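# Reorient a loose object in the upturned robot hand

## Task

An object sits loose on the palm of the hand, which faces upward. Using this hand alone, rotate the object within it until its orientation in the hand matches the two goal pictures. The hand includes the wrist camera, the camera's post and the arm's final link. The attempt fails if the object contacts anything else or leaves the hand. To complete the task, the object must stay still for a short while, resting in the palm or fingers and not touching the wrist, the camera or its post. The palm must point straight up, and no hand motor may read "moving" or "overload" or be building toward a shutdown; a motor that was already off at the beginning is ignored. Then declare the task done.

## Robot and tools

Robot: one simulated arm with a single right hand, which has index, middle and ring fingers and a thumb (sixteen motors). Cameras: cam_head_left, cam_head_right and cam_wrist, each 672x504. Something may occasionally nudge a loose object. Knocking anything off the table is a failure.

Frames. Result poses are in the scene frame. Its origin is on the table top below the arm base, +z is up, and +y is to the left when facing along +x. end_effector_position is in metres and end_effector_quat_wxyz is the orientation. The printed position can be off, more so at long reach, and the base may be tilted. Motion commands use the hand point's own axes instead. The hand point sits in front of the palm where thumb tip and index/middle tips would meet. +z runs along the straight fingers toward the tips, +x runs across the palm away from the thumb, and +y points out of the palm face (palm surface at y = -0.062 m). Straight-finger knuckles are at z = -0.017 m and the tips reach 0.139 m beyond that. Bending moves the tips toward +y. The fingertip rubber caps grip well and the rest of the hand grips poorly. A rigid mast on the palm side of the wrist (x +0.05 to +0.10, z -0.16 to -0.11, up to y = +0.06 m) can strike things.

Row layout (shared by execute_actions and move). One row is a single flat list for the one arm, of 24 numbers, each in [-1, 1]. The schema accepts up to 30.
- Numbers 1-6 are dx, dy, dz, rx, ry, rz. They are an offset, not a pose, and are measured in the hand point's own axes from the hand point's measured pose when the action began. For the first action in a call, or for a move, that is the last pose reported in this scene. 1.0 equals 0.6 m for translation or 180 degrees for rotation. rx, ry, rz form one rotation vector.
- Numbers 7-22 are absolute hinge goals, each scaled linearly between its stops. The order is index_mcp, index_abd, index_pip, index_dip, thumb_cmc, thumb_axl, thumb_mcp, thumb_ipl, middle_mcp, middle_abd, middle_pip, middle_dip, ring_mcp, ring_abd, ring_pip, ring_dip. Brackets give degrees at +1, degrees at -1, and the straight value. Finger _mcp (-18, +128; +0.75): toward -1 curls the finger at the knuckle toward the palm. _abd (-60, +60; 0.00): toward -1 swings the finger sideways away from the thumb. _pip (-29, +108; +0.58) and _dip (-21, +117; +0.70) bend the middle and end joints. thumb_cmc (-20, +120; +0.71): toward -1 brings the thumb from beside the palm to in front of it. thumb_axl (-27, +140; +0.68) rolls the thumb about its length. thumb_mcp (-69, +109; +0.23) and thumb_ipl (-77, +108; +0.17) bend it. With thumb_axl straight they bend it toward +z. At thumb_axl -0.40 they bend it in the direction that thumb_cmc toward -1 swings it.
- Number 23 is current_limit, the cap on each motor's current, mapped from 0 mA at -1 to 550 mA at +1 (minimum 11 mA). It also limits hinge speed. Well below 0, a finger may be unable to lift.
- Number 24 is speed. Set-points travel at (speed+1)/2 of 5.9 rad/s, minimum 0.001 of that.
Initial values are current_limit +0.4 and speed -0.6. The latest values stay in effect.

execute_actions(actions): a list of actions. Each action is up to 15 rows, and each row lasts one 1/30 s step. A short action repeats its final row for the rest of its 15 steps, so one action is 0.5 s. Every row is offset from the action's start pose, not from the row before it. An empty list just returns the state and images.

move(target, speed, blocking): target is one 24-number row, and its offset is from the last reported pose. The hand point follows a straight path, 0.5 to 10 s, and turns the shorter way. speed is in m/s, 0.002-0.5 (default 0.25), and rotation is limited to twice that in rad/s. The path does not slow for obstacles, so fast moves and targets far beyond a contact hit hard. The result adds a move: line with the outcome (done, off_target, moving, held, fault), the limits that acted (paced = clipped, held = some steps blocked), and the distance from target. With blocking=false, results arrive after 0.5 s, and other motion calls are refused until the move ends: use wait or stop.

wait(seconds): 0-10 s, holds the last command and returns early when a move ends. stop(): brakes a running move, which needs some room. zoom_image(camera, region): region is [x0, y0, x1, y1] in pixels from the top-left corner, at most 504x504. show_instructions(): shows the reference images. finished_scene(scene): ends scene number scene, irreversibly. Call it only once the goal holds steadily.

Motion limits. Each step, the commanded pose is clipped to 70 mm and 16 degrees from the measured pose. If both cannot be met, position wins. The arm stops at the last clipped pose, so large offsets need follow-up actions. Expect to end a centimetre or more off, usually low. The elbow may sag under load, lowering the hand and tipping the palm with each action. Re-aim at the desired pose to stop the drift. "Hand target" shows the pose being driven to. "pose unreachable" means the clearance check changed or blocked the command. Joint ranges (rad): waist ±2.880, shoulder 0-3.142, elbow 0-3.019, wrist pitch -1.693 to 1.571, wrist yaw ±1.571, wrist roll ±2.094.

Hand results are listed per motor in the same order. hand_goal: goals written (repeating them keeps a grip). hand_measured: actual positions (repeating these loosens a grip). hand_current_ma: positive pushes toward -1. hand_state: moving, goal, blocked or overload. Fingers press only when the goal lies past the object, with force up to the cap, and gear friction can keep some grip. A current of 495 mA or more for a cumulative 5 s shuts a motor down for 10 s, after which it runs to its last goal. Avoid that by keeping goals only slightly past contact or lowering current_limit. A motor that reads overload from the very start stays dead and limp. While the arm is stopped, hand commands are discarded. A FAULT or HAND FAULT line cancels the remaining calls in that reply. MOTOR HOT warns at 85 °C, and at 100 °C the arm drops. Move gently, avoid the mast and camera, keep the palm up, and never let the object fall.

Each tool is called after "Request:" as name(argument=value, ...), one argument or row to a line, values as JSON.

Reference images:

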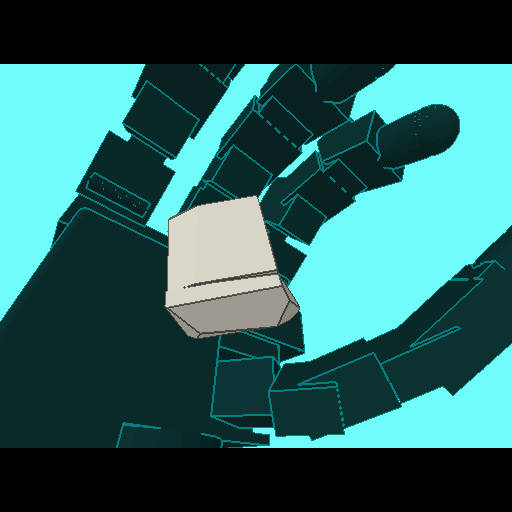

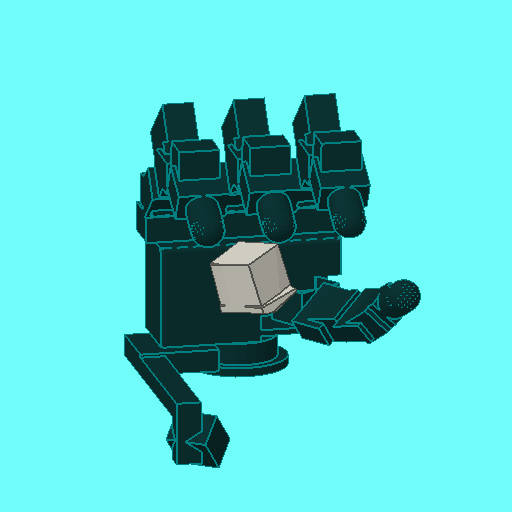

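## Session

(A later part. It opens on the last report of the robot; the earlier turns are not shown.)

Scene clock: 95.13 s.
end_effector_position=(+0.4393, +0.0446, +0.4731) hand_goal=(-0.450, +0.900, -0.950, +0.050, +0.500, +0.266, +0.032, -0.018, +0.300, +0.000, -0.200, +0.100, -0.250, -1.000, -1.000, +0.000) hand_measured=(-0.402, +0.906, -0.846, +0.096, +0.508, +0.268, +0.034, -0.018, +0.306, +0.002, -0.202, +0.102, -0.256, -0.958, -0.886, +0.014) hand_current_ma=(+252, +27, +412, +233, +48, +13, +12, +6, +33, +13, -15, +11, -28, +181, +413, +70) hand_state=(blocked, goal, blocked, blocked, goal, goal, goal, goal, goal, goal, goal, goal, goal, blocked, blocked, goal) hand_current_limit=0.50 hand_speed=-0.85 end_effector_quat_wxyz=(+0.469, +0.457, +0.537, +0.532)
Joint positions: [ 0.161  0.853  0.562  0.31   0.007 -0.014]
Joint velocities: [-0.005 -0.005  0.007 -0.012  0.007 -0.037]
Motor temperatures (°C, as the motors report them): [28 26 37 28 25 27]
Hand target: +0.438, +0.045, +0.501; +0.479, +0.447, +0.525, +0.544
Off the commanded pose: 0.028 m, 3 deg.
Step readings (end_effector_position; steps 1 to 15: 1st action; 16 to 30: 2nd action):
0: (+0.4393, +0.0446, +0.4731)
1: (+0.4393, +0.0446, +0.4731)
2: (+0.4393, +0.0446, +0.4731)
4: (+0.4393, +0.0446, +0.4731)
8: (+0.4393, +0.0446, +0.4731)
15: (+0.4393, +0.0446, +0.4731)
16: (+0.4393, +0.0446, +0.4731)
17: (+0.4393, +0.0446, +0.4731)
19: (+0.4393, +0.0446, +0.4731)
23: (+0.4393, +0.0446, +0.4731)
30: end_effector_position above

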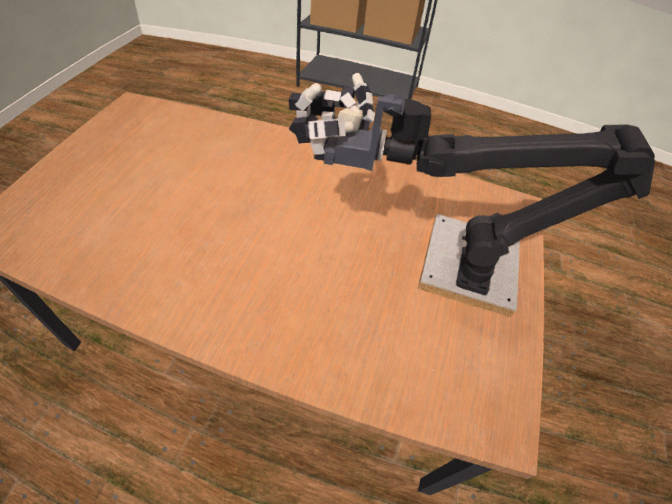

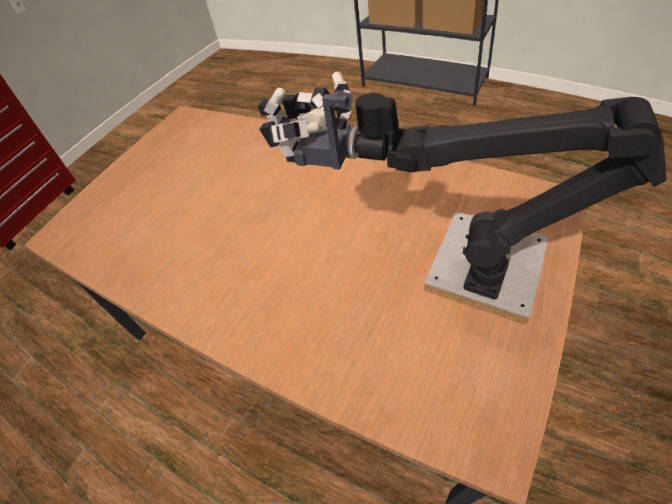

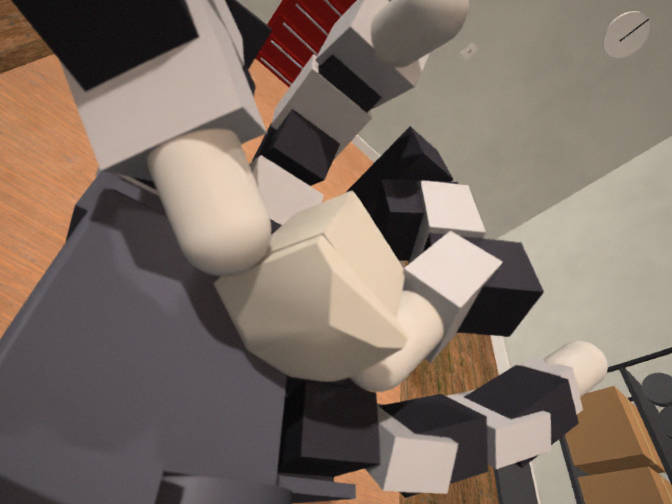

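Request:
execute_actions(
  actions=[
    [[0,0.047,0,-0.014,0,0,-0.38,0.8,-0.9,-0.05,0.5,0.266,0.032,-0.018,0.3,0,-0.2,0.1,-0.12,-1,-1,0.2,0.5,-0.85]],
    [[0,0.047,0,-0.014,0,0,-0.38,0.8,-0.9,-0.05,0.5,0.266,0.032,-0.018,0.3,0,-0.2,0.1,-0.12,-1,-1,0.2,0.5,-0.85]],
  ],
)

Request:
execute_actions(
  actions=[
    [[0,0.047,0,-0.014,0,0,-0.38,0.8,-0.8,0,0.5,0.266,0.032,-0.018,0.3,0,-0.2,0.1,-0.12,-1,-0.7,0.2,0.5,-0.85]],
    [[0,0.047,0,-0.014,0,0,-0.38,0.9,-0.7,0,0.5,0.266,0.032,-0.018,0.3,0,-0.2,0.1,-0.12,-1,-0.6,0.2,0.5,-0.85]],
  ],
)

Scene clock: 96.40 s.
end_effector_position=(+0.4393, +0.0446, +0.4731) hand_goal=(-0.380, +0.800, -0.900, -0.050, +0.500, +0.266, +0.032, -0.018, +0.300, +0.000, -0.200, +0.100, -0.120, -1.000, -1.000, +0.200) hand_measured=(-0.376, +0.802, -0.870, -0.034, +0.508, +0.268, +0.034, -0.018, +0.306, +0.002, -0.202, +0.102, -0.118, -0.990, -0.966, +0.204) hand_current_ma=(+25, +11, +168, +77, +48, +13, +12, +6, +33, +13, -15, +11, +15, +47, +167, +19) hand_state=(goal, goal, blocked, goal, goal, goal, goal, goal, goal, goal, goal, goal, goal, goal, blocked, goal) hand_current_limit=0.50 hand_speed=-0.85 end_effector_quat_wxyz=(+0.469, +0.457, +0.537, +0.532)
Joint positions: [ 0.161  0.853  0.562  0.31   0.007 -0.014]
Joint velocities: [-0.015 -0.015 -0.002 -0.007 -0.022  0.037]
Motor temperatures (°C, as the motors report them): [28 26 37 28 25 27]
Hand target: +0.438, +0.045, +0.501; +0.479, +0.447, +0.525, +0.544
Off the commanded pose: 0.028 m, 3 deg.
Step readings (end_effector_position; steps 1 to 15: 1st action; 16 to 30: 2nd action):
0: (+0.4393, +0.0446, +0.4731)
1: (+0.4393, +0.0446, +0.4731)
2: (+0.4393, +0.0446, +0.4731)
4: (+0.4393, +0.0446, +0.4731)
8: (+0.4393, +0.0446, +0.4731)
15: (+0.4393, +0.0446, +0.4731)
16: (+0.4393, +0.0446, +0.4731)
17: (+0.4393, +0.0446, +0.4731)
19: (+0.4393, +0.0446, +0.4731)
23: (+0.4393, +0.0446, +0.4731)
30: end_effector_position above

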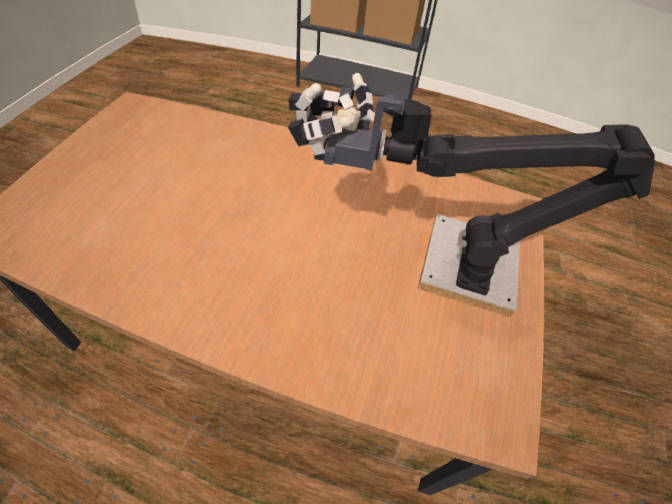

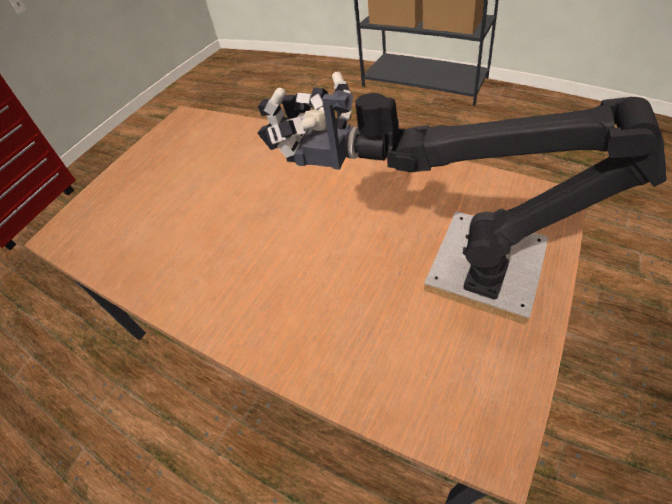

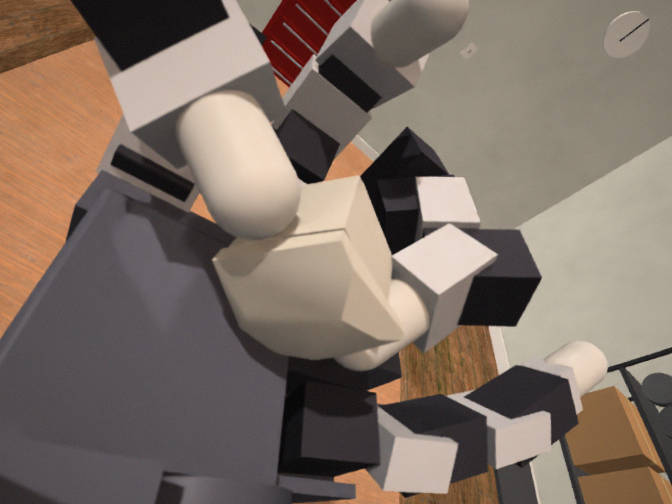

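Scene clock: 97.40 s.
end_effector_position=(+0.4393, +0.0446, +0.4731) hand_goal=(-0.380, +0.900, -0.700, +0.000, +0.500, +0.266, +0.032, -0.018, +0.300, +0.000, -0.200, +0.100, -0.120, -1.000, -0.600, +0.200) hand_measured=(-0.378, +0.898, -0.706, -0.004, +0.508, +0.268, +0.034, -0.018, +0.306, +0.002, -0.202, +0.102, -0.118, -0.998, -0.664, +0.202) hand_current_ma=(+11, -7, -33, -19, +48, +13, +12, +6, +34, +13, -15, +11, +15, +7, -44, +12) hand_state=(goal, goal, goal, goal, goal, goal, goal, goal, goal, goal, goal, goal, goal, goal, moving, goal) hand_current_limit=0.50 hand_speed=-0.85 end_effector_quat_wxyz=(+0.469, +0.457, +0.537, +0.532)
Joint positions: [ 0.161  0.853  0.562  0.31   0.007 -0.014]
Joint velocities: [-0.005 -0.005  0.017 -0.002 -0.022  0.022]
Motor temperatures (°C, as the motors report them): [28 26 37 28 25 27]
Hand target: +0.438, +0.045, +0.501; +0.479, +0.447, +0.525, +0.544
Off the commanded pose: 0.028 m, 3 deg.
Step readings (end_effector_position; steps 1 to 15: 1st action; 16 to 30: 2nd action):
0: (+0.4393, +0.0446, +0.4731)
1: (+0.4393, +0.0446, +0.4731)
2: (+0.4393, +0.0446, +0.4731)
4: (+0.4393, +0.0446, +0.4731)
8: (+0.4393, +0.0446, +0.4731)
15: (+0.4393, +0.0446, +0.4731)
16: (+0.4393, +0.0446, +0.4731)
17: (+0.4393, +0.0446, +0.4731)
19: (+0.4393, +0.0446, +0.4731)
23: (+0.4393, +0.0446, +0.4731)
30: end_effector_position above

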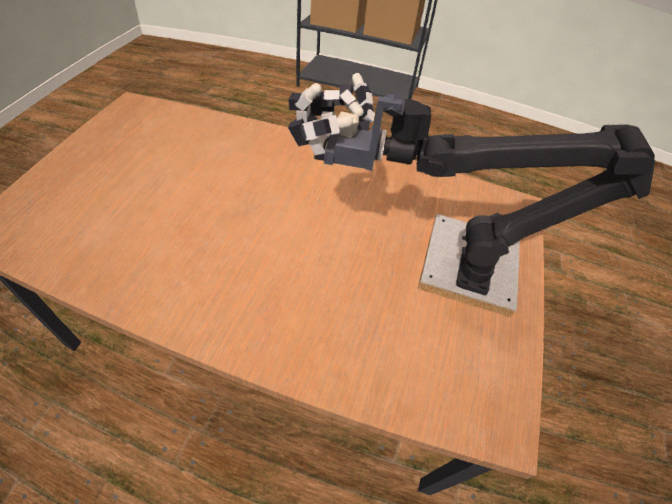

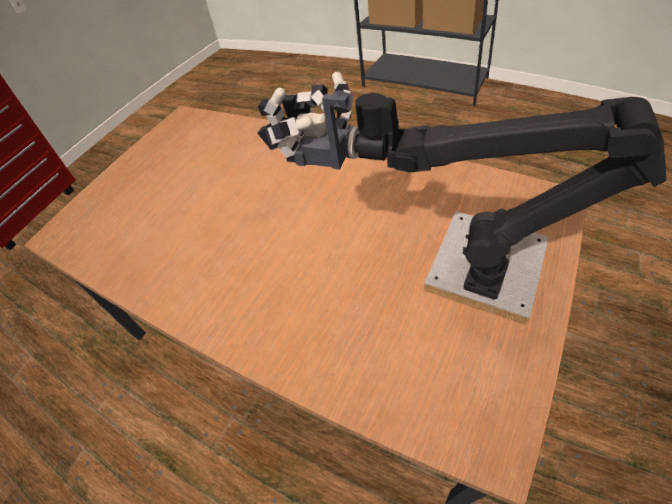

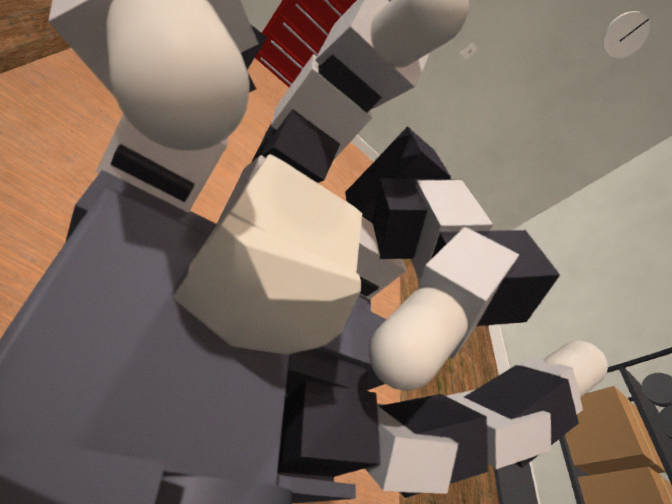

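Request:
execute_actions(
  actions=[
    [[0,0.047,0,-0.014,0,0,-0.3,1,-0.65,0.1,0.5,0.266,0.032,-0.018,0.9,0,-0.8,-0.4,-0.5,-0.9,-0.65,0.2,0.5,-0.4]],
    [[0,0.047,0,-0.014,0,0,-0.3,1,-0.65,0.1,0.5,0.266,0.032,-0.018,0.9,0,-1,-0.4,-0.5,-0.9,-0.65,0.2,0.5,-0.5]],
    [[0,0.047,0,-0.014,0,0,-0.3,1,-0.65,0.1,0.5,0.266,0.032,-0.018,0.55,0,-1,-0.3,-0.5,-0.9,-0.65,0.2,0.5,-0.6]],
    [[0,0.047,0,-0.014,0,0,-0.3,1,-0.65,0.1,0.5,0.266,0.032,-0.018,0.3,0,-0.95,-0.2,-0.5,-0.9,-0.65,0.2,0.5,-0.7]],
  ],
)

Request:
execute_actions(
  actions=[
    [[0,0.047,0,-0.014,0,0,-0.2,1,-0.85,0,0.5,0.266,0.032,-0.018,0.3,0,-0.95,-0.2,-0.48,-0.9,-0.85,0.05,0.5,-0.6]],
    [[0,0.047,0,-0.014,0,0,-0.2,1,-0.95,0,0.5,0.266,0.032,-0.018,0.3,0,-0.95,-0.2,-0.45,-0.9,-0.98,0,0.5,-0.7]],
    [[0,0.047,0,-0.014,0,0,-0.35,0.85,-0.95,-0.05,0.5,0.266,0.032,-0.018,0.3,0,-0.95,-0.2,-0.3,-1,-1,0.1,0.5,-0.85]],
    [[0,0.047,0,-0.014,0,0,-0.35,0.8,-0.95,-0.1,0.5,0.266,0.032,-0.018,0.3,0,-0.95,-0.2,-0.2,-1,-1,0.2,0.5,-0.85]],
  ],
)

Scene clock: 99.73 s.
end_effector_position=(+0.4393, +0.0446, +0.4731) hand_goal=(-0.300, +1.000, -0.650, +0.100, +0.500, +0.266, +0.032, -0.018, +0.300, +0.000, -0.950, -0.200, -0.500, -0.900, -0.650, +0.200) hand_measured=(-0.304, +0.998, -0.656, +0.096, +0.508, +0.268, +0.034, -0.018, +0.320, +0.002, -0.954, -0.202, -0.500, -0.908, -0.650, +0.202) hand_current_ma=(-16, -5, -30, -20, +48, +13, +12, +6, +104, +13, -20, -14, +2, -35, +4, +12) hand_state=(goal, goal, goal, goal, goal, goal, goal, goal, moving, goal, goal, goal, goal, goal, goal, goal) hand_current_limit=0.50 hand_speed=-0.70 end_effector_quat_wxyz=(+0.469, +0.457, +0.537, +0.532)
Joint positions: [ 0.161  0.853  0.562  0.31   0.007 -0.014]
Joint velocities: [-0.005 -0.005 -0.007  0.002  0.051 -0.081]
Motor temperatures (°C, as the motors report them): [28 26 37 28 25 27]
Hand target: +0.438, +0.045, +0.501; +0.479, +0.447, +0.525, +0.544
Off the commanded pose: 0.028 m, 3 deg.
Step readings (end_effector_position; steps 1 to 15: 1st action; 16 to 30: 2nd action; 31 to 45: 3rd action; 46 to 60: 4th action):
0: (+0.4393, +0.0446, +0.4731)
1: (+0.4393, +0.0446, +0.4731)
2: (+0.4393, +0.0446, +0.4731)
4: (+0.4393, +0.0446, +0.4731)
8: (+0.4393, +0.0446, +0.4731)
15: (+0.4393, +0.0446, +0.4731)
16: (+0.4393, +0.0446, +0.4731)
17: (+0.4393, +0.0446, +0.4731)
19: (+0.4393, +0.0446, +0.4731)
23: (+0.4393, +0.0446, +0.4731)
30: (+0.4393, +0.0446, +0.4731)
31: (+0.4393, +0.0446, +0.4731)
32: (+0.4393, +0.0446, +0.4731)
34: (+0.4393, +0.0446, +0.4731)
38: (+0.4393, +0.0446, +0.4731)
45: (+0.4393, +0.0446, +0.4731)
46: (+0.4393, +0.0446, +0.4731)
47: (+0.4393, +0.0446, +0.4731)
49: (+0.4393, +0.0446, +0.4731)
53: (+0.4393, +0.0446, +0.4731)
60: end_effector_position above

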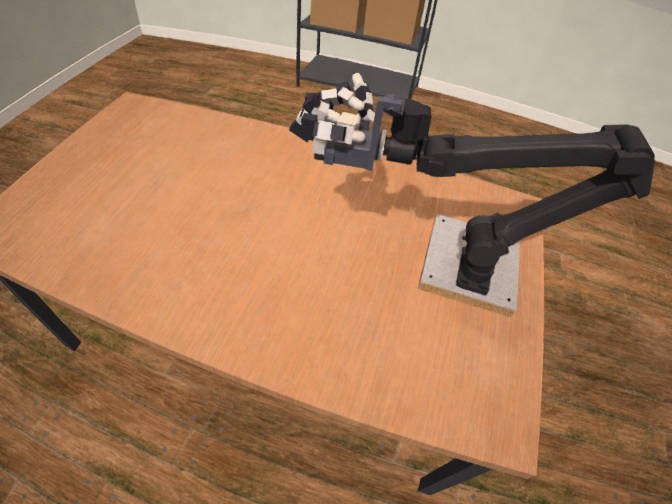

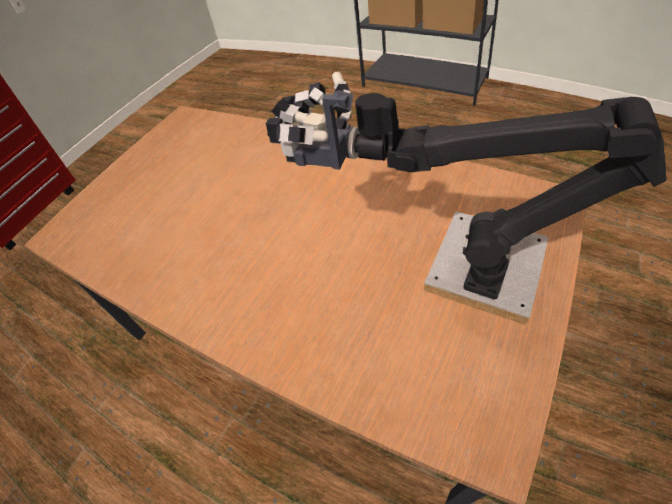

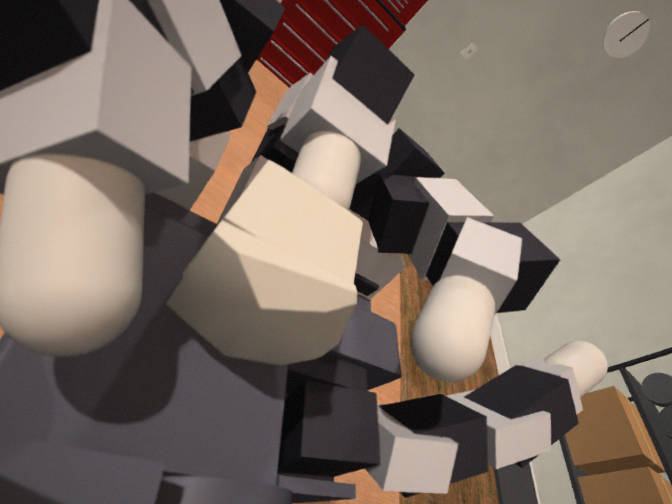

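Scene clock: 101.73 s.
end_effector_position=(+0.4393, +0.0446, +0.4731) hand_goal=(-0.350, +0.800, -0.950, -0.100, +0.500, +0.266, +0.032, -0.018, +0.300, +0.000, -0.950, -0.200, -0.200, -1.000, -1.000, +0.200) hand_measured=(-0.346, +0.812, -0.946, -0.086, +0.510, +0.268, +0.034, -0.018, +0.326, -0.010, -0.946, -0.202, -0.246, -0.992, -0.892, +0.216) hand_current_ma=(+21, +51, +26, +67, +48, +13, +12, +6, +141, -42, +22, -14, -91, +37, +386, +91) hand_state=(goal, goal, goal, goal, goal, goal, goal, goal, blocked, goal, goal, goal, moving, goal, moving, moving) hand_current_limit=0.50 hand_speed=-0.85 end_effector_quat_wxyz=(+0.469, +0.457, +0.537, +0.532)
Joint positions: [ 0.161  0.853  0.562  0.31   0.007 -0.014]
Joint velocities: [-0.005 -0.024 -0.012  0.002  0.007 -0.022]
Motor temperatures (°C, as the motors report them): [28 26 37 28 25 27]
Hand target: +0.438, +0.045, +0.501; +0.479, +0.447, +0.525, +0.544
Off the commanded pose: 0.028 m, 3 deg.
Step readings (end_effector_position; steps 1 to 15: 1st action; 16 to 30: 2nd action; 31 to 45: 3rd action; 46 to 60: 4th action):
0: (+0.4393, +0.0446, +0.4731)
1: (+0.4393, +0.0446, +0.4731)
2: (+0.4393, +0.0446, +0.4731)
4: (+0.4393, +0.0446, +0.4731)
8: (+0.4393, +0.0446, +0.4731)
15: (+0.4393, +0.0446, +0.4731)
16: (+0.4393, +0.0446, +0.4731)
17: (+0.4393, +0.0446, +0.4731)
19: (+0.4393, +0.0446, +0.4731)
23: (+0.4393, +0.0446, +0.4731)
30: (+0.4393, +0.0446, +0.4731)
31: (+0.4393, +0.0446, +0.4731)
32: (+0.4393, +0.0446, +0.4731)
34: (+0.4393, +0.0446, +0.4731)
38: (+0.4393, +0.0446, +0.4731)
45: (+0.4393, +0.0446, +0.4731)
46: (+0.4393, +0.0446, +0.4731)
47: (+0.4393, +0.0446, +0.4731)
49: (+0.4393, +0.0446, +0.4731)
53: (+0.4393, +0.0446, +0.4731)
60: end_effector_position above

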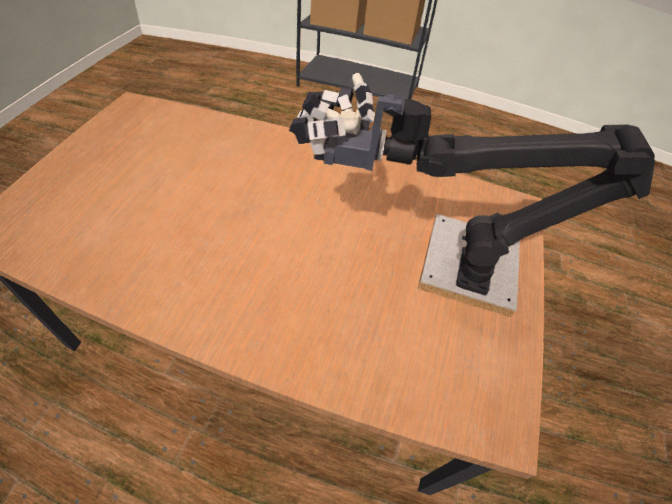

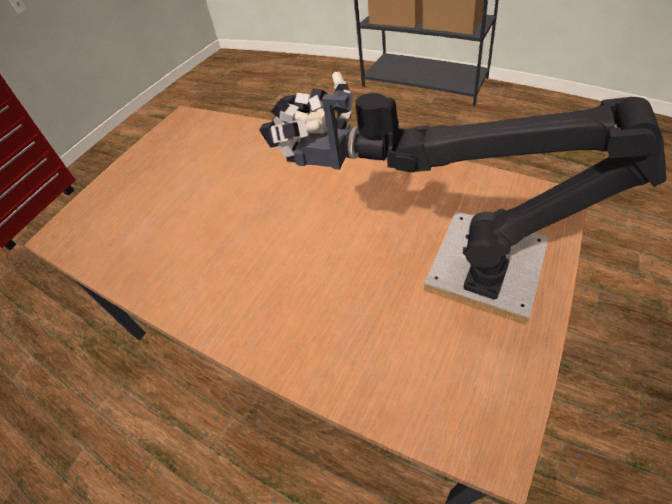

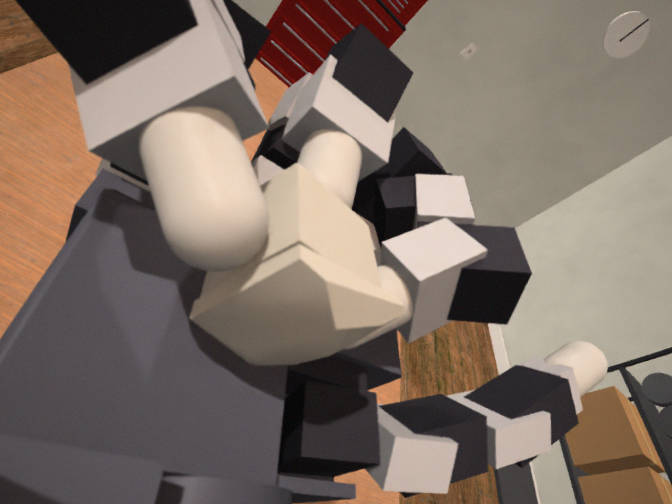

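Good yaw. Continue roll; middle lifts base.

Request:
execute_actions(
  actions=[
    [[0,0.047,0,-0.014,0,0,-0.35,0.78,-0.9,-0.1,0.5,0.266,0.032,-0.018,0.3,0,-0.88,-0.1,-0.14,-1,-1,0.25,0.5,-0.85]],
    [[0,0.047,0,-0.014,0,0,-0.35,0.78,-0.9,-0.1,0.5,0.266,0.032,-0.018,0.3,0,-0.8,-0.05,-0.14,-1,-1,0.25,0.5,-0.85]],
  ],
)

Scene clock: 102.87 s.
end_effector_position=(+0.4393, +0.0446, +0.4731) hand_goal=(-0.350, +0.780, -0.900, -0.100, +0.500, +0.266, +0.032, -0.018, +0.300, +0.000, -0.800, -0.050, -0.140, -1.000, -1.000, +0.250) hand_measured=(-0.354, +0.776, -0.900, -0.098, +0.510, +0.268, +0.034, -0.018, +0.316, -0.004, -0.808, -0.054, -0.138, -0.994, -0.968, +0.256) hand_current_ma=(-26, -23, +0, +11, +48, +13, +12, +6, +88, -14, -39, -21, +11, +27, +159, +34) hand_state=(goal, goal, goal, goal, goal, goal, goal, goal, goal, goal, goal, goal, goal, goal, blocked, goal) hand_current_limit=0.50 hand_speed=-0.85 end_effector_quat_wxyz=(+0.469, +0.457, +0.537, +0.532)
Joint positions: [ 0.161  0.853  0.562  0.31   0.007 -0.014]
Joint velocities: [-0.005 -0.005 -0.012  0.007  0.037 -0.007]
Motor temperatures (°C, as the motors report them): [28 26 37 28 25 27]
Hand target: +0.438, +0.045, +0.501; +0.479, +0.447, +0.525, +0.544
Off the commanded pose: 0.028 m, 3 deg.
Step readings (end_effector_position; steps 1 to 15: 1st action; 16 to 30: 2nd action):
0: (+0.4393, +0.0446, +0.4731)
1: (+0.4393, +0.0446, +0.4731)
2: (+0.4393, +0.0446, +0.4731)
4: (+0.4393, +0.0446, +0.4731)
8: (+0.4393, +0.0446, +0.4731)
15: (+0.4393, +0.0446, +0.4731)
16: (+0.4393, +0.0446, +0.4731)
17: (+0.4393, +0.0446, +0.4731)
19: (+0.4393, +0.0446, +0.4731)
23: (+0.4393, +0.0446, +0.4731)
30: end_effector_position above

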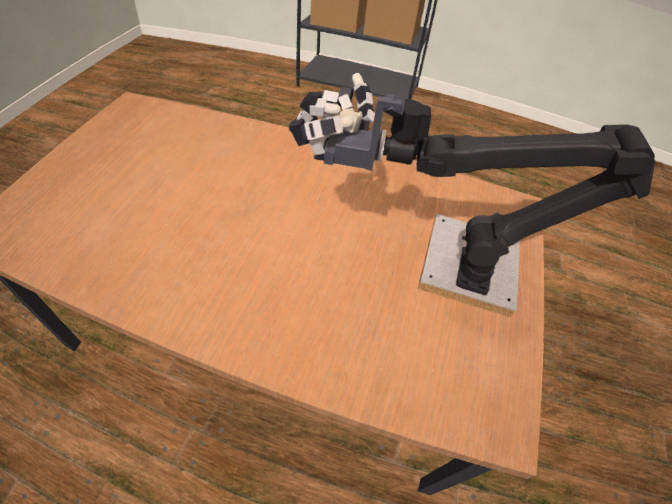

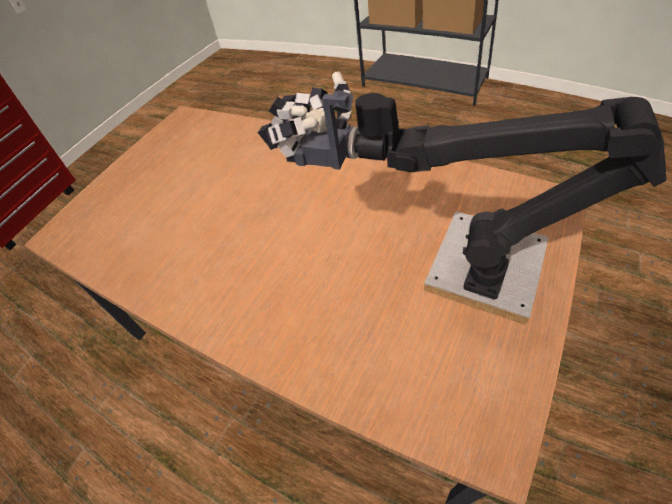

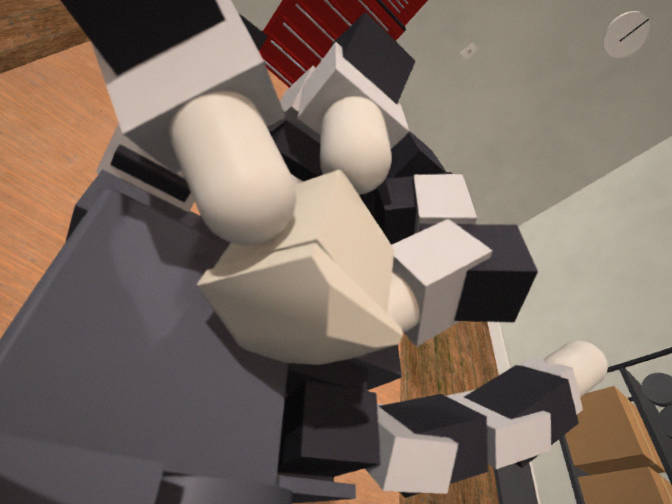

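Request:
execute_actions(
  actions=[
    [[0,0.047,0,-0.014,0,0,-0.3,0.78,-1,-0.25,0.5,0.266,0.032,-0.018,0.5,0,-0.9,-0.2,-0.14,-1,-1,0.2,0.5,-0.85]],
    [[0,0.047,0,-0.014,0,0,-0.27,0.8,-1,-0.35,0.5,0.266,0.032,-0.018,0.5,0,-1,-0.35,-0.14,-1,-1,0.2,0.5,-0.85]],
    [[0,0.047,0,-0.014,0,0,-0.27,0.8,-1,-0.35,0.5,0.266,0.032,-0.018,0.3,0,-1,-0.3,-0.14,-1,-1,0.2,0.5,-0.8]],
  ],
)

Scene clock: 104.53 s.
end_effector_position=(+0.4393, +0.0446, +0.4731) hand_goal=(-0.270, +0.800, -1.000, -0.350, +0.500, +0.266, +0.032, -0.018, +0.300, +0.000, -1.000, -0.300, -0.140, -1.000, -1.000, +0.200) hand_measured=(-0.268, +0.788, -0.940, -0.306, +0.510, +0.268, +0.034, -0.018, +0.394, -0.010, -0.990, -0.312, -0.144, -0.996, -0.952, +0.242) hand_current_ma=(+12, -53, +332, +220, +48, +13, +12, +6, +378, -47, +63, -62, -20, +19, +241, +214) hand_state=(goal, moving, blocked, moving, goal, goal, goal, goal, moving, goal, moving, goal, goal, goal, blocked, blocked) hand_current_limit=0.50 hand_speed=-0.80 end_effector_quat_wxyz=(+0.469, +0.457, +0.537, +0.532)
Joint positions: [ 0.161  0.853  0.562  0.31   0.007 -0.014]
Joint velocities: [-0.015 -0.005 -0.007 -0.002  0.007  0.037]
Motor temperatures (°C, as the motors report them): [28 26 37 28 25 27]
Hand target: +0.438, +0.045, +0.501; +0.479, +0.447, +0.525, +0.544
Off the commanded pose: 0.028 m, 3 deg.
Step readings (end_effector_position; steps 1 to 15: 1st action; 16 to 30: 2nd action; 31 to 45: 3rd action):
0: (+0.4393, +0.0446, +0.4731)
1: (+0.4393, +0.0446, +0.4731)
2: (+0.4393, +0.0446, +0.4731)
4: (+0.4393, +0.0446, +0.4731)
8: (+0.4393, +0.0446, +0.4731)
15: (+0.4393, +0.0446, +0.4731)
16: (+0.4393, +0.0446, +0.4731)
17: (+0.4393, +0.0446, +0.4731)
19: (+0.4393, +0.0446, +0.4731)
23: (+0.4393, +0.0446, +0.4731)
30: (+0.4393, +0.0446, +0.4731)
31: (+0.4393, +0.0446, +0.4731)
32: (+0.4393, +0.0446, +0.4731)
34: (+0.4393, +0.0446, +0.4731)
38: (+0.4393, +0.0446, +0.4731)
45: end_effector_position above

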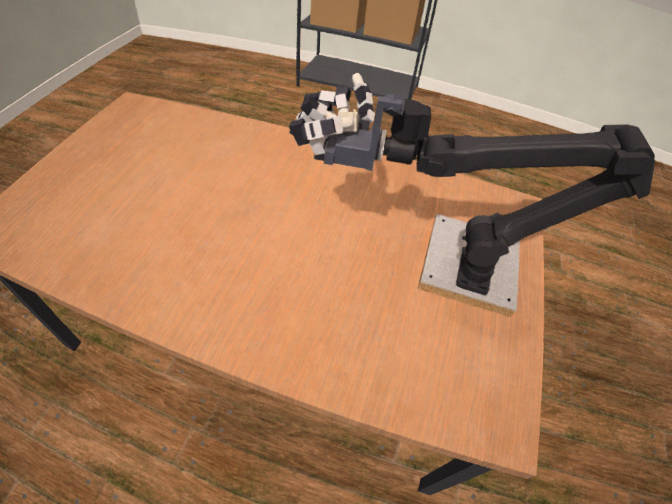

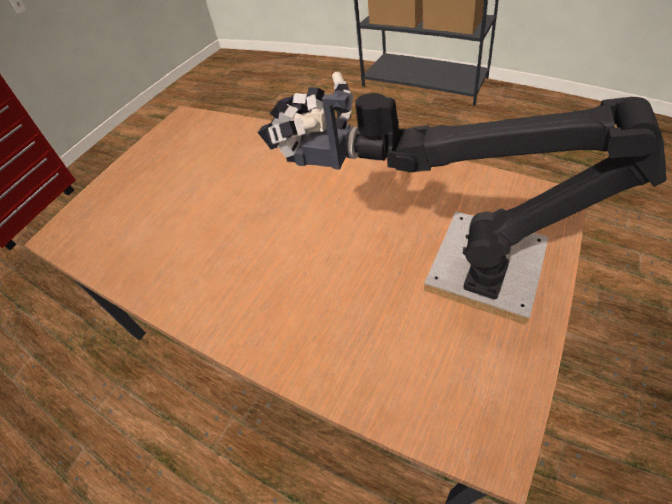

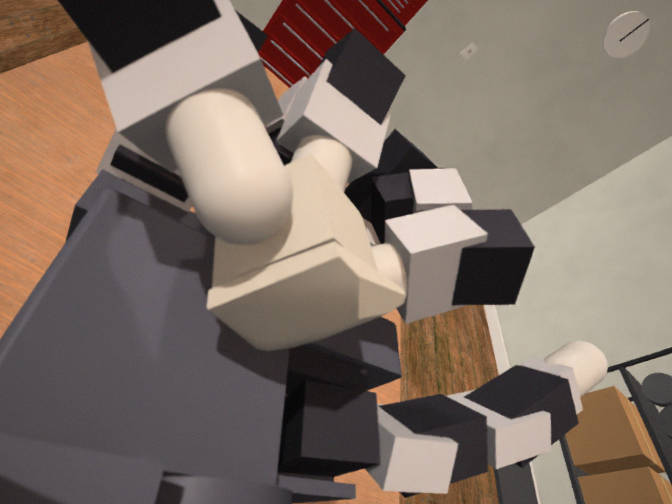

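Request:
execute_actions(
  actions=[
    [[0,0.047,0,-0.014,0,0,-0.3,0.78,-1,-0.35,0.5,0.266,0.032,-0.018,0.3,0,-0.94,-0.22,-0.07,-1,-1,0.18,0.5,-0.9]],
    [[0,0.047,0,-0.014,0,0,-0.3,0.78,-1,-0.35,0.5,0.266,0.032,-0.018,0.3,0,-0.94,-0.22,-0.07,-1,-1,0.18,0.5,-0.9]],
  ],
)

Scene clock: 105.70 s.
end_effector_position=(+0.4393, +0.0446, +0.4731) hand_goal=(-0.300, +0.780, -1.000, -0.350, +0.500, +0.266, +0.032, -0.018, +0.300, +0.000, -0.940, -0.220, -0.070, -1.000, -1.000, +0.180) hand_measured=(-0.270, +0.786, -0.940, -0.306, +0.510, +0.268, +0.034, -0.018, +0.332, -0.010, -0.966, -0.246, -0.074, -0.996, -0.952, +0.218) hand_current_ma=(+158, +26, +332, +220, +48, +13, +12, +6, +170, -47, -132, -142, -24, +19, +246, +190) hand_state=(blocked, goal, blocked, blocked, goal, goal, goal, goal, blocked, goal, blocked, blocked, goal, goal, blocked, blocked) hand_current_limit=0.50 hand_speed=-0.90 end_effector_quat_wxyz=(+0.469, +0.457, +0.537, +0.532)
Joint positions: [ 0.161  0.853  0.562  0.31   0.007 -0.014]
Joint velocities: [ 0.005  0.005 -0.007 -0.002  0.022 -0.007]
Motor temperatures (°C, as the motors report them): [28 26 37 28 25 27]
Hand target: +0.438, +0.045, +0.501; +0.479, +0.447, +0.525, +0.544
Off the commanded pose: 0.028 m, 3 deg.
Step readings (end_effector_position; steps 1 to 15: 1st action; 16 to 30: 2nd action):
0: (+0.4393, +0.0446, +0.4731)
1: (+0.4393, +0.0446, +0.4731)
2: (+0.4393, +0.0446, +0.4731)
4: (+0.4393, +0.0446, +0.4731)
8: (+0.4393, +0.0446, +0.4731)
15: (+0.4393, +0.0446, +0.4731)
16: (+0.4393, +0.0446, +0.4731)
17: (+0.4393, +0.0446, +0.4731)
19: (+0.4393, +0.0446, +0.4731)
23: (+0.4393, +0.0446, +0.4731)
30: end_effector_position above

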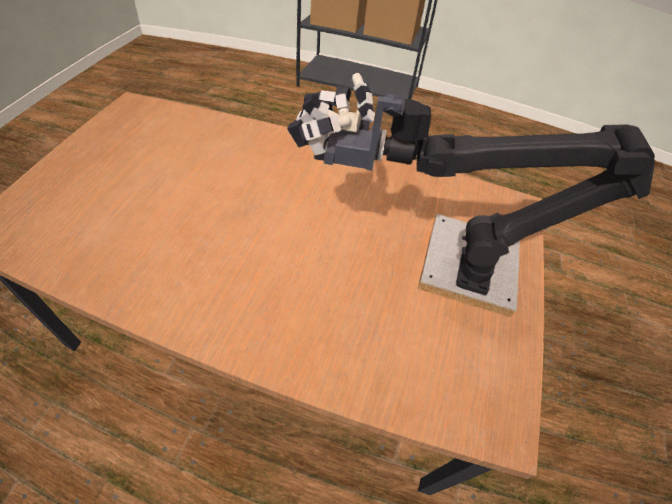

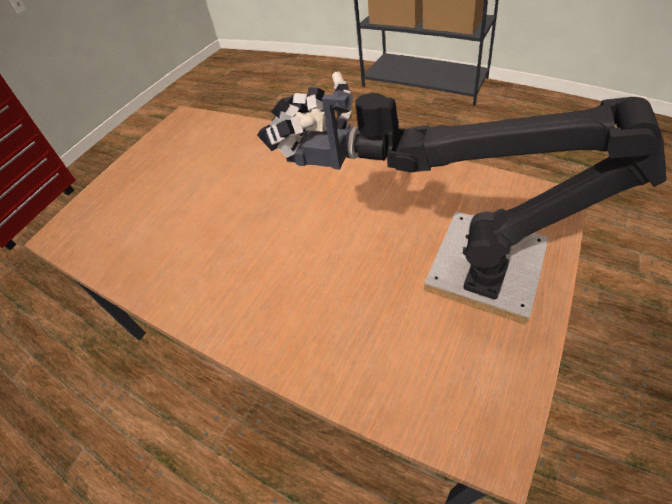

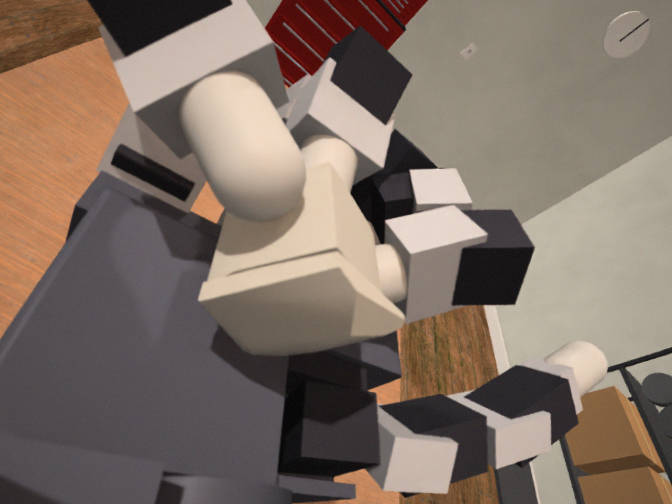

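More of the same.

Request:
execute_actions(
  actions=[
    [[0,0.047,0,-0.014,0,0,-0.3,0.72,-1,-0.38,0.5,0.266,0.032,-0.018,0.3,0,-0.89,-0.17,0,-1,-1,0.2,0.5,-0.9]],
    [[0,0.047,0,-0.014,0,0,-0.3,0.72,-1,-0.38,0.5,0.266,0.032,-0.018,0.3,0,-0.89,-0.17,0,-1,-1,0.2,0.5,-0.9]],
  ],
)

Scene clock: 106.83 s.
end_effector_position=(+0.4393, +0.0446, +0.4731) hand_goal=(-0.300, +0.720, -1.000, -0.380, +0.500, +0.266, +0.032, -0.018, +0.300, +0.000, -0.890, -0.170, +0.000, -1.000, -1.000, +0.200) hand_measured=(-0.270, +0.778, -0.940, -0.310, +0.510, +0.268, +0.034, -0.018, +0.326, -0.006, -0.906, -0.184, -0.002, -0.996, -0.970, +0.218) hand_current_ma=(+158, +270, +332, +352, +48, +13, +12, +6, +137, -25, -79, -77, -10, +19, +153, +88) hand_state=(blocked, blocked, blocked, blocked, goal, goal, goal, goal, blocked, goal, goal, goal, goal, goal, blocked, goal) hand_current_limit=0.50 hand_speed=-0.90 end_effector_quat_wxyz=(+0.469, +0.457, +0.537, +0.532)
Joint positions: [ 0.161  0.853  0.562  0.31   0.007 -0.014]
Joint velocities: [ 0.005 -0.005  0.007 -0.007 -0.037 -0.051]
Motor temperatures (°C, as the motors report them): [28 26 37 28 25 27]
Hand target: +0.438, +0.045, +0.501; +0.479, +0.447, +0.525, +0.544
Off the commanded pose: 0.028 m, 3 deg.
Step readings (end_effector_position; steps 1 to 15: 1st action; 16 to 30: 2nd action):
0: (+0.4393, +0.0446, +0.4731)
1: (+0.4393, +0.0446, +0.4731)
2: (+0.4393, +0.0446, +0.4731)
4: (+0.4393, +0.0446, +0.4731)
8: (+0.4393, +0.0446, +0.4731)
15: (+0.4393, +0.0446, +0.4731)
16: (+0.4393, +0.0446, +0.4731)
17: (+0.4393, +0.0446, +0.4731)
19: (+0.4393, +0.0446, +0.4731)
23: (+0.4393, +0.0446, +0.4731)
30: end_effector_position above

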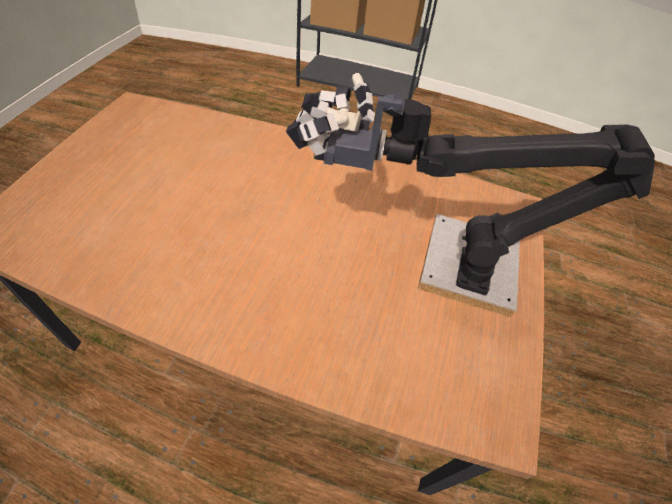

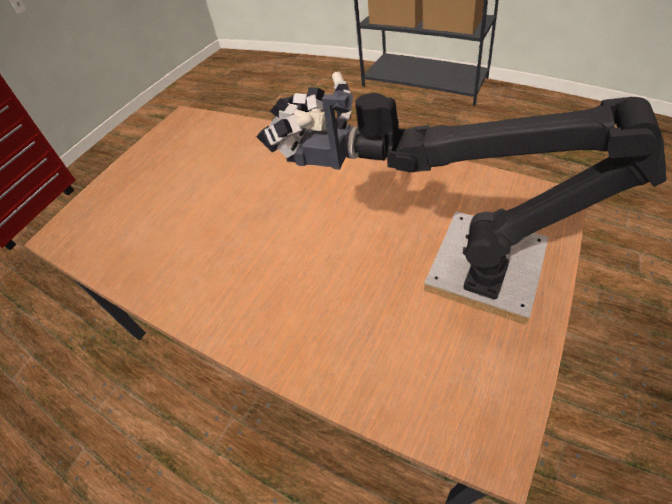

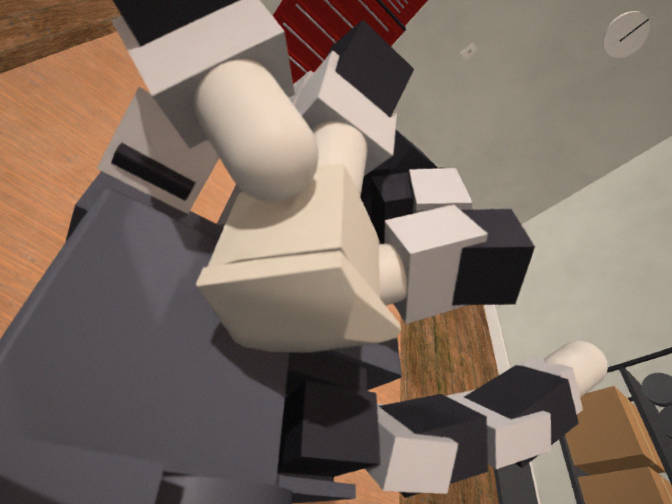

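Request:
execute_actions(
  actions=[
    [[0,0.047,0,-0.014,0,0,-0.22,0.85,-1,-0.3,0.5,0.266,0.032,-0.018,0.3,0,-0.89,-0.17,-0.03,-1,-1,0.27,0.5,-0.9]],
    [[0,0.047,0,-0.014,0,0,-0.22,0.85,-1,-0.3,0.5,0.266,0.032,-0.018,0.3,0,-0.89,-0.17,-0.03,-1,-1,0.27,0.5,-0.9]],
  ],
)

Scene clock: 107.93 s.
end_effector_position=(+0.4393, +0.0446, +0.4731) hand_goal=(-0.220, +0.850, -1.000, -0.300, +0.500, +0.266, +0.032, -0.018, +0.300, +0.000, -0.890, -0.170, -0.030, -1.000, -1.000, +0.270) hand_measured=(-0.232, +0.814, -0.978, -0.296, +0.510, +0.268, +0.034, -0.018, +0.320, +0.004, -0.890, -0.176, -0.018, -0.998, -0.980, +0.280) hand_current_ma=(-67, -169, +116, +21, +48, +13, +12, +6, +108, +18, -3, -33, +66, +9, +101, +52) hand_state=(goal, blocked, blocked, goal, goal, goal, goal, goal, blocked, goal, goal, goal, goal, goal, blocked, goal) hand_current_limit=0.50 hand_speed=-0.90 end_effector_quat_wxyz=(+0.469, +0.457, +0.537, +0.532)
Joint positions: [ 0.161  0.853  0.562  0.31   0.007 -0.014]
Joint velocities: [-0.024 -0.015 -0.007 -0.007  0.007 -0.081]
Motor temperatures (°C, as the motors report them): [28 26 38 28 25 27]
Hand target: +0.438, +0.045, +0.501; +0.479, +0.447, +0.525, +0.544
Off the commanded pose: 0.028 m, 3 deg.
Step readings (end_effector_position; steps 1 to 15: 1st action; 16 to 30: 2nd action):
0: (+0.4393, +0.0446, +0.4731)
1: (+0.4393, +0.0446, +0.4731)
2: (+0.4393, +0.0446, +0.4731)
4: (+0.4393, +0.0446, +0.4731)
8: (+0.4393, +0.0446, +0.4731)
15: (+0.4393, +0.0446, +0.4731)
16: (+0.4393, +0.0446, +0.4731)
17: (+0.4393, +0.0446, +0.4731)
19: (+0.4393, +0.0446, +0.4731)
23: (+0.4393, +0.0446, +0.4731)
30: end_effector_position above

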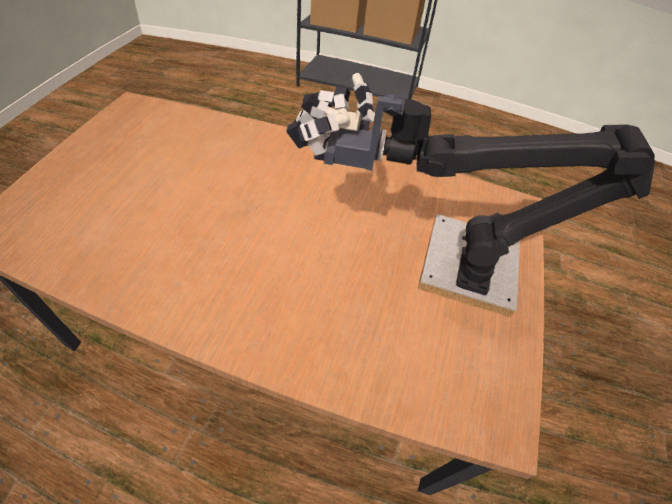

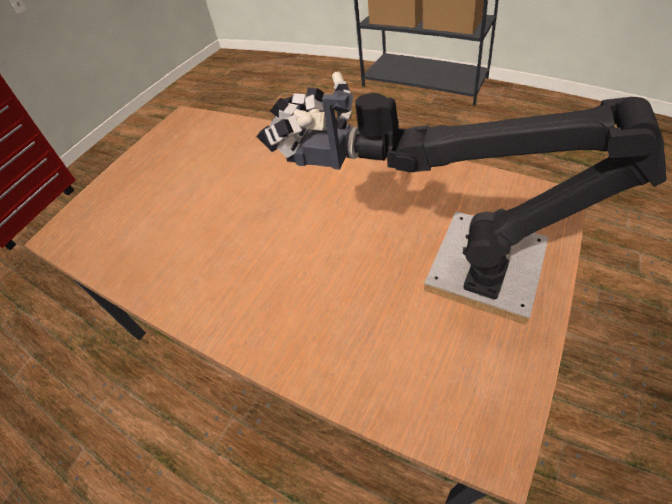

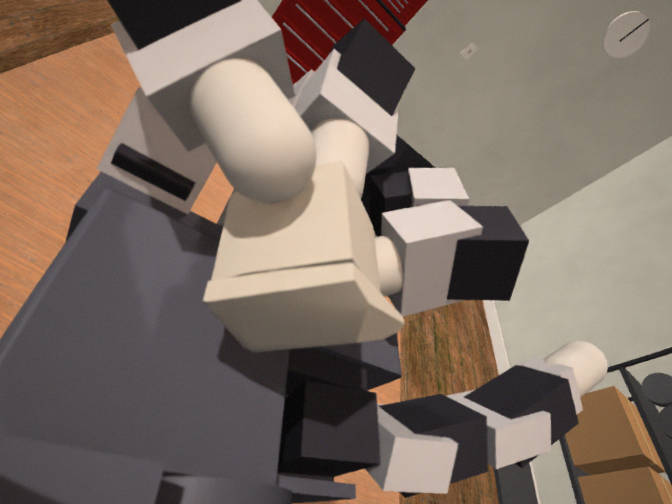

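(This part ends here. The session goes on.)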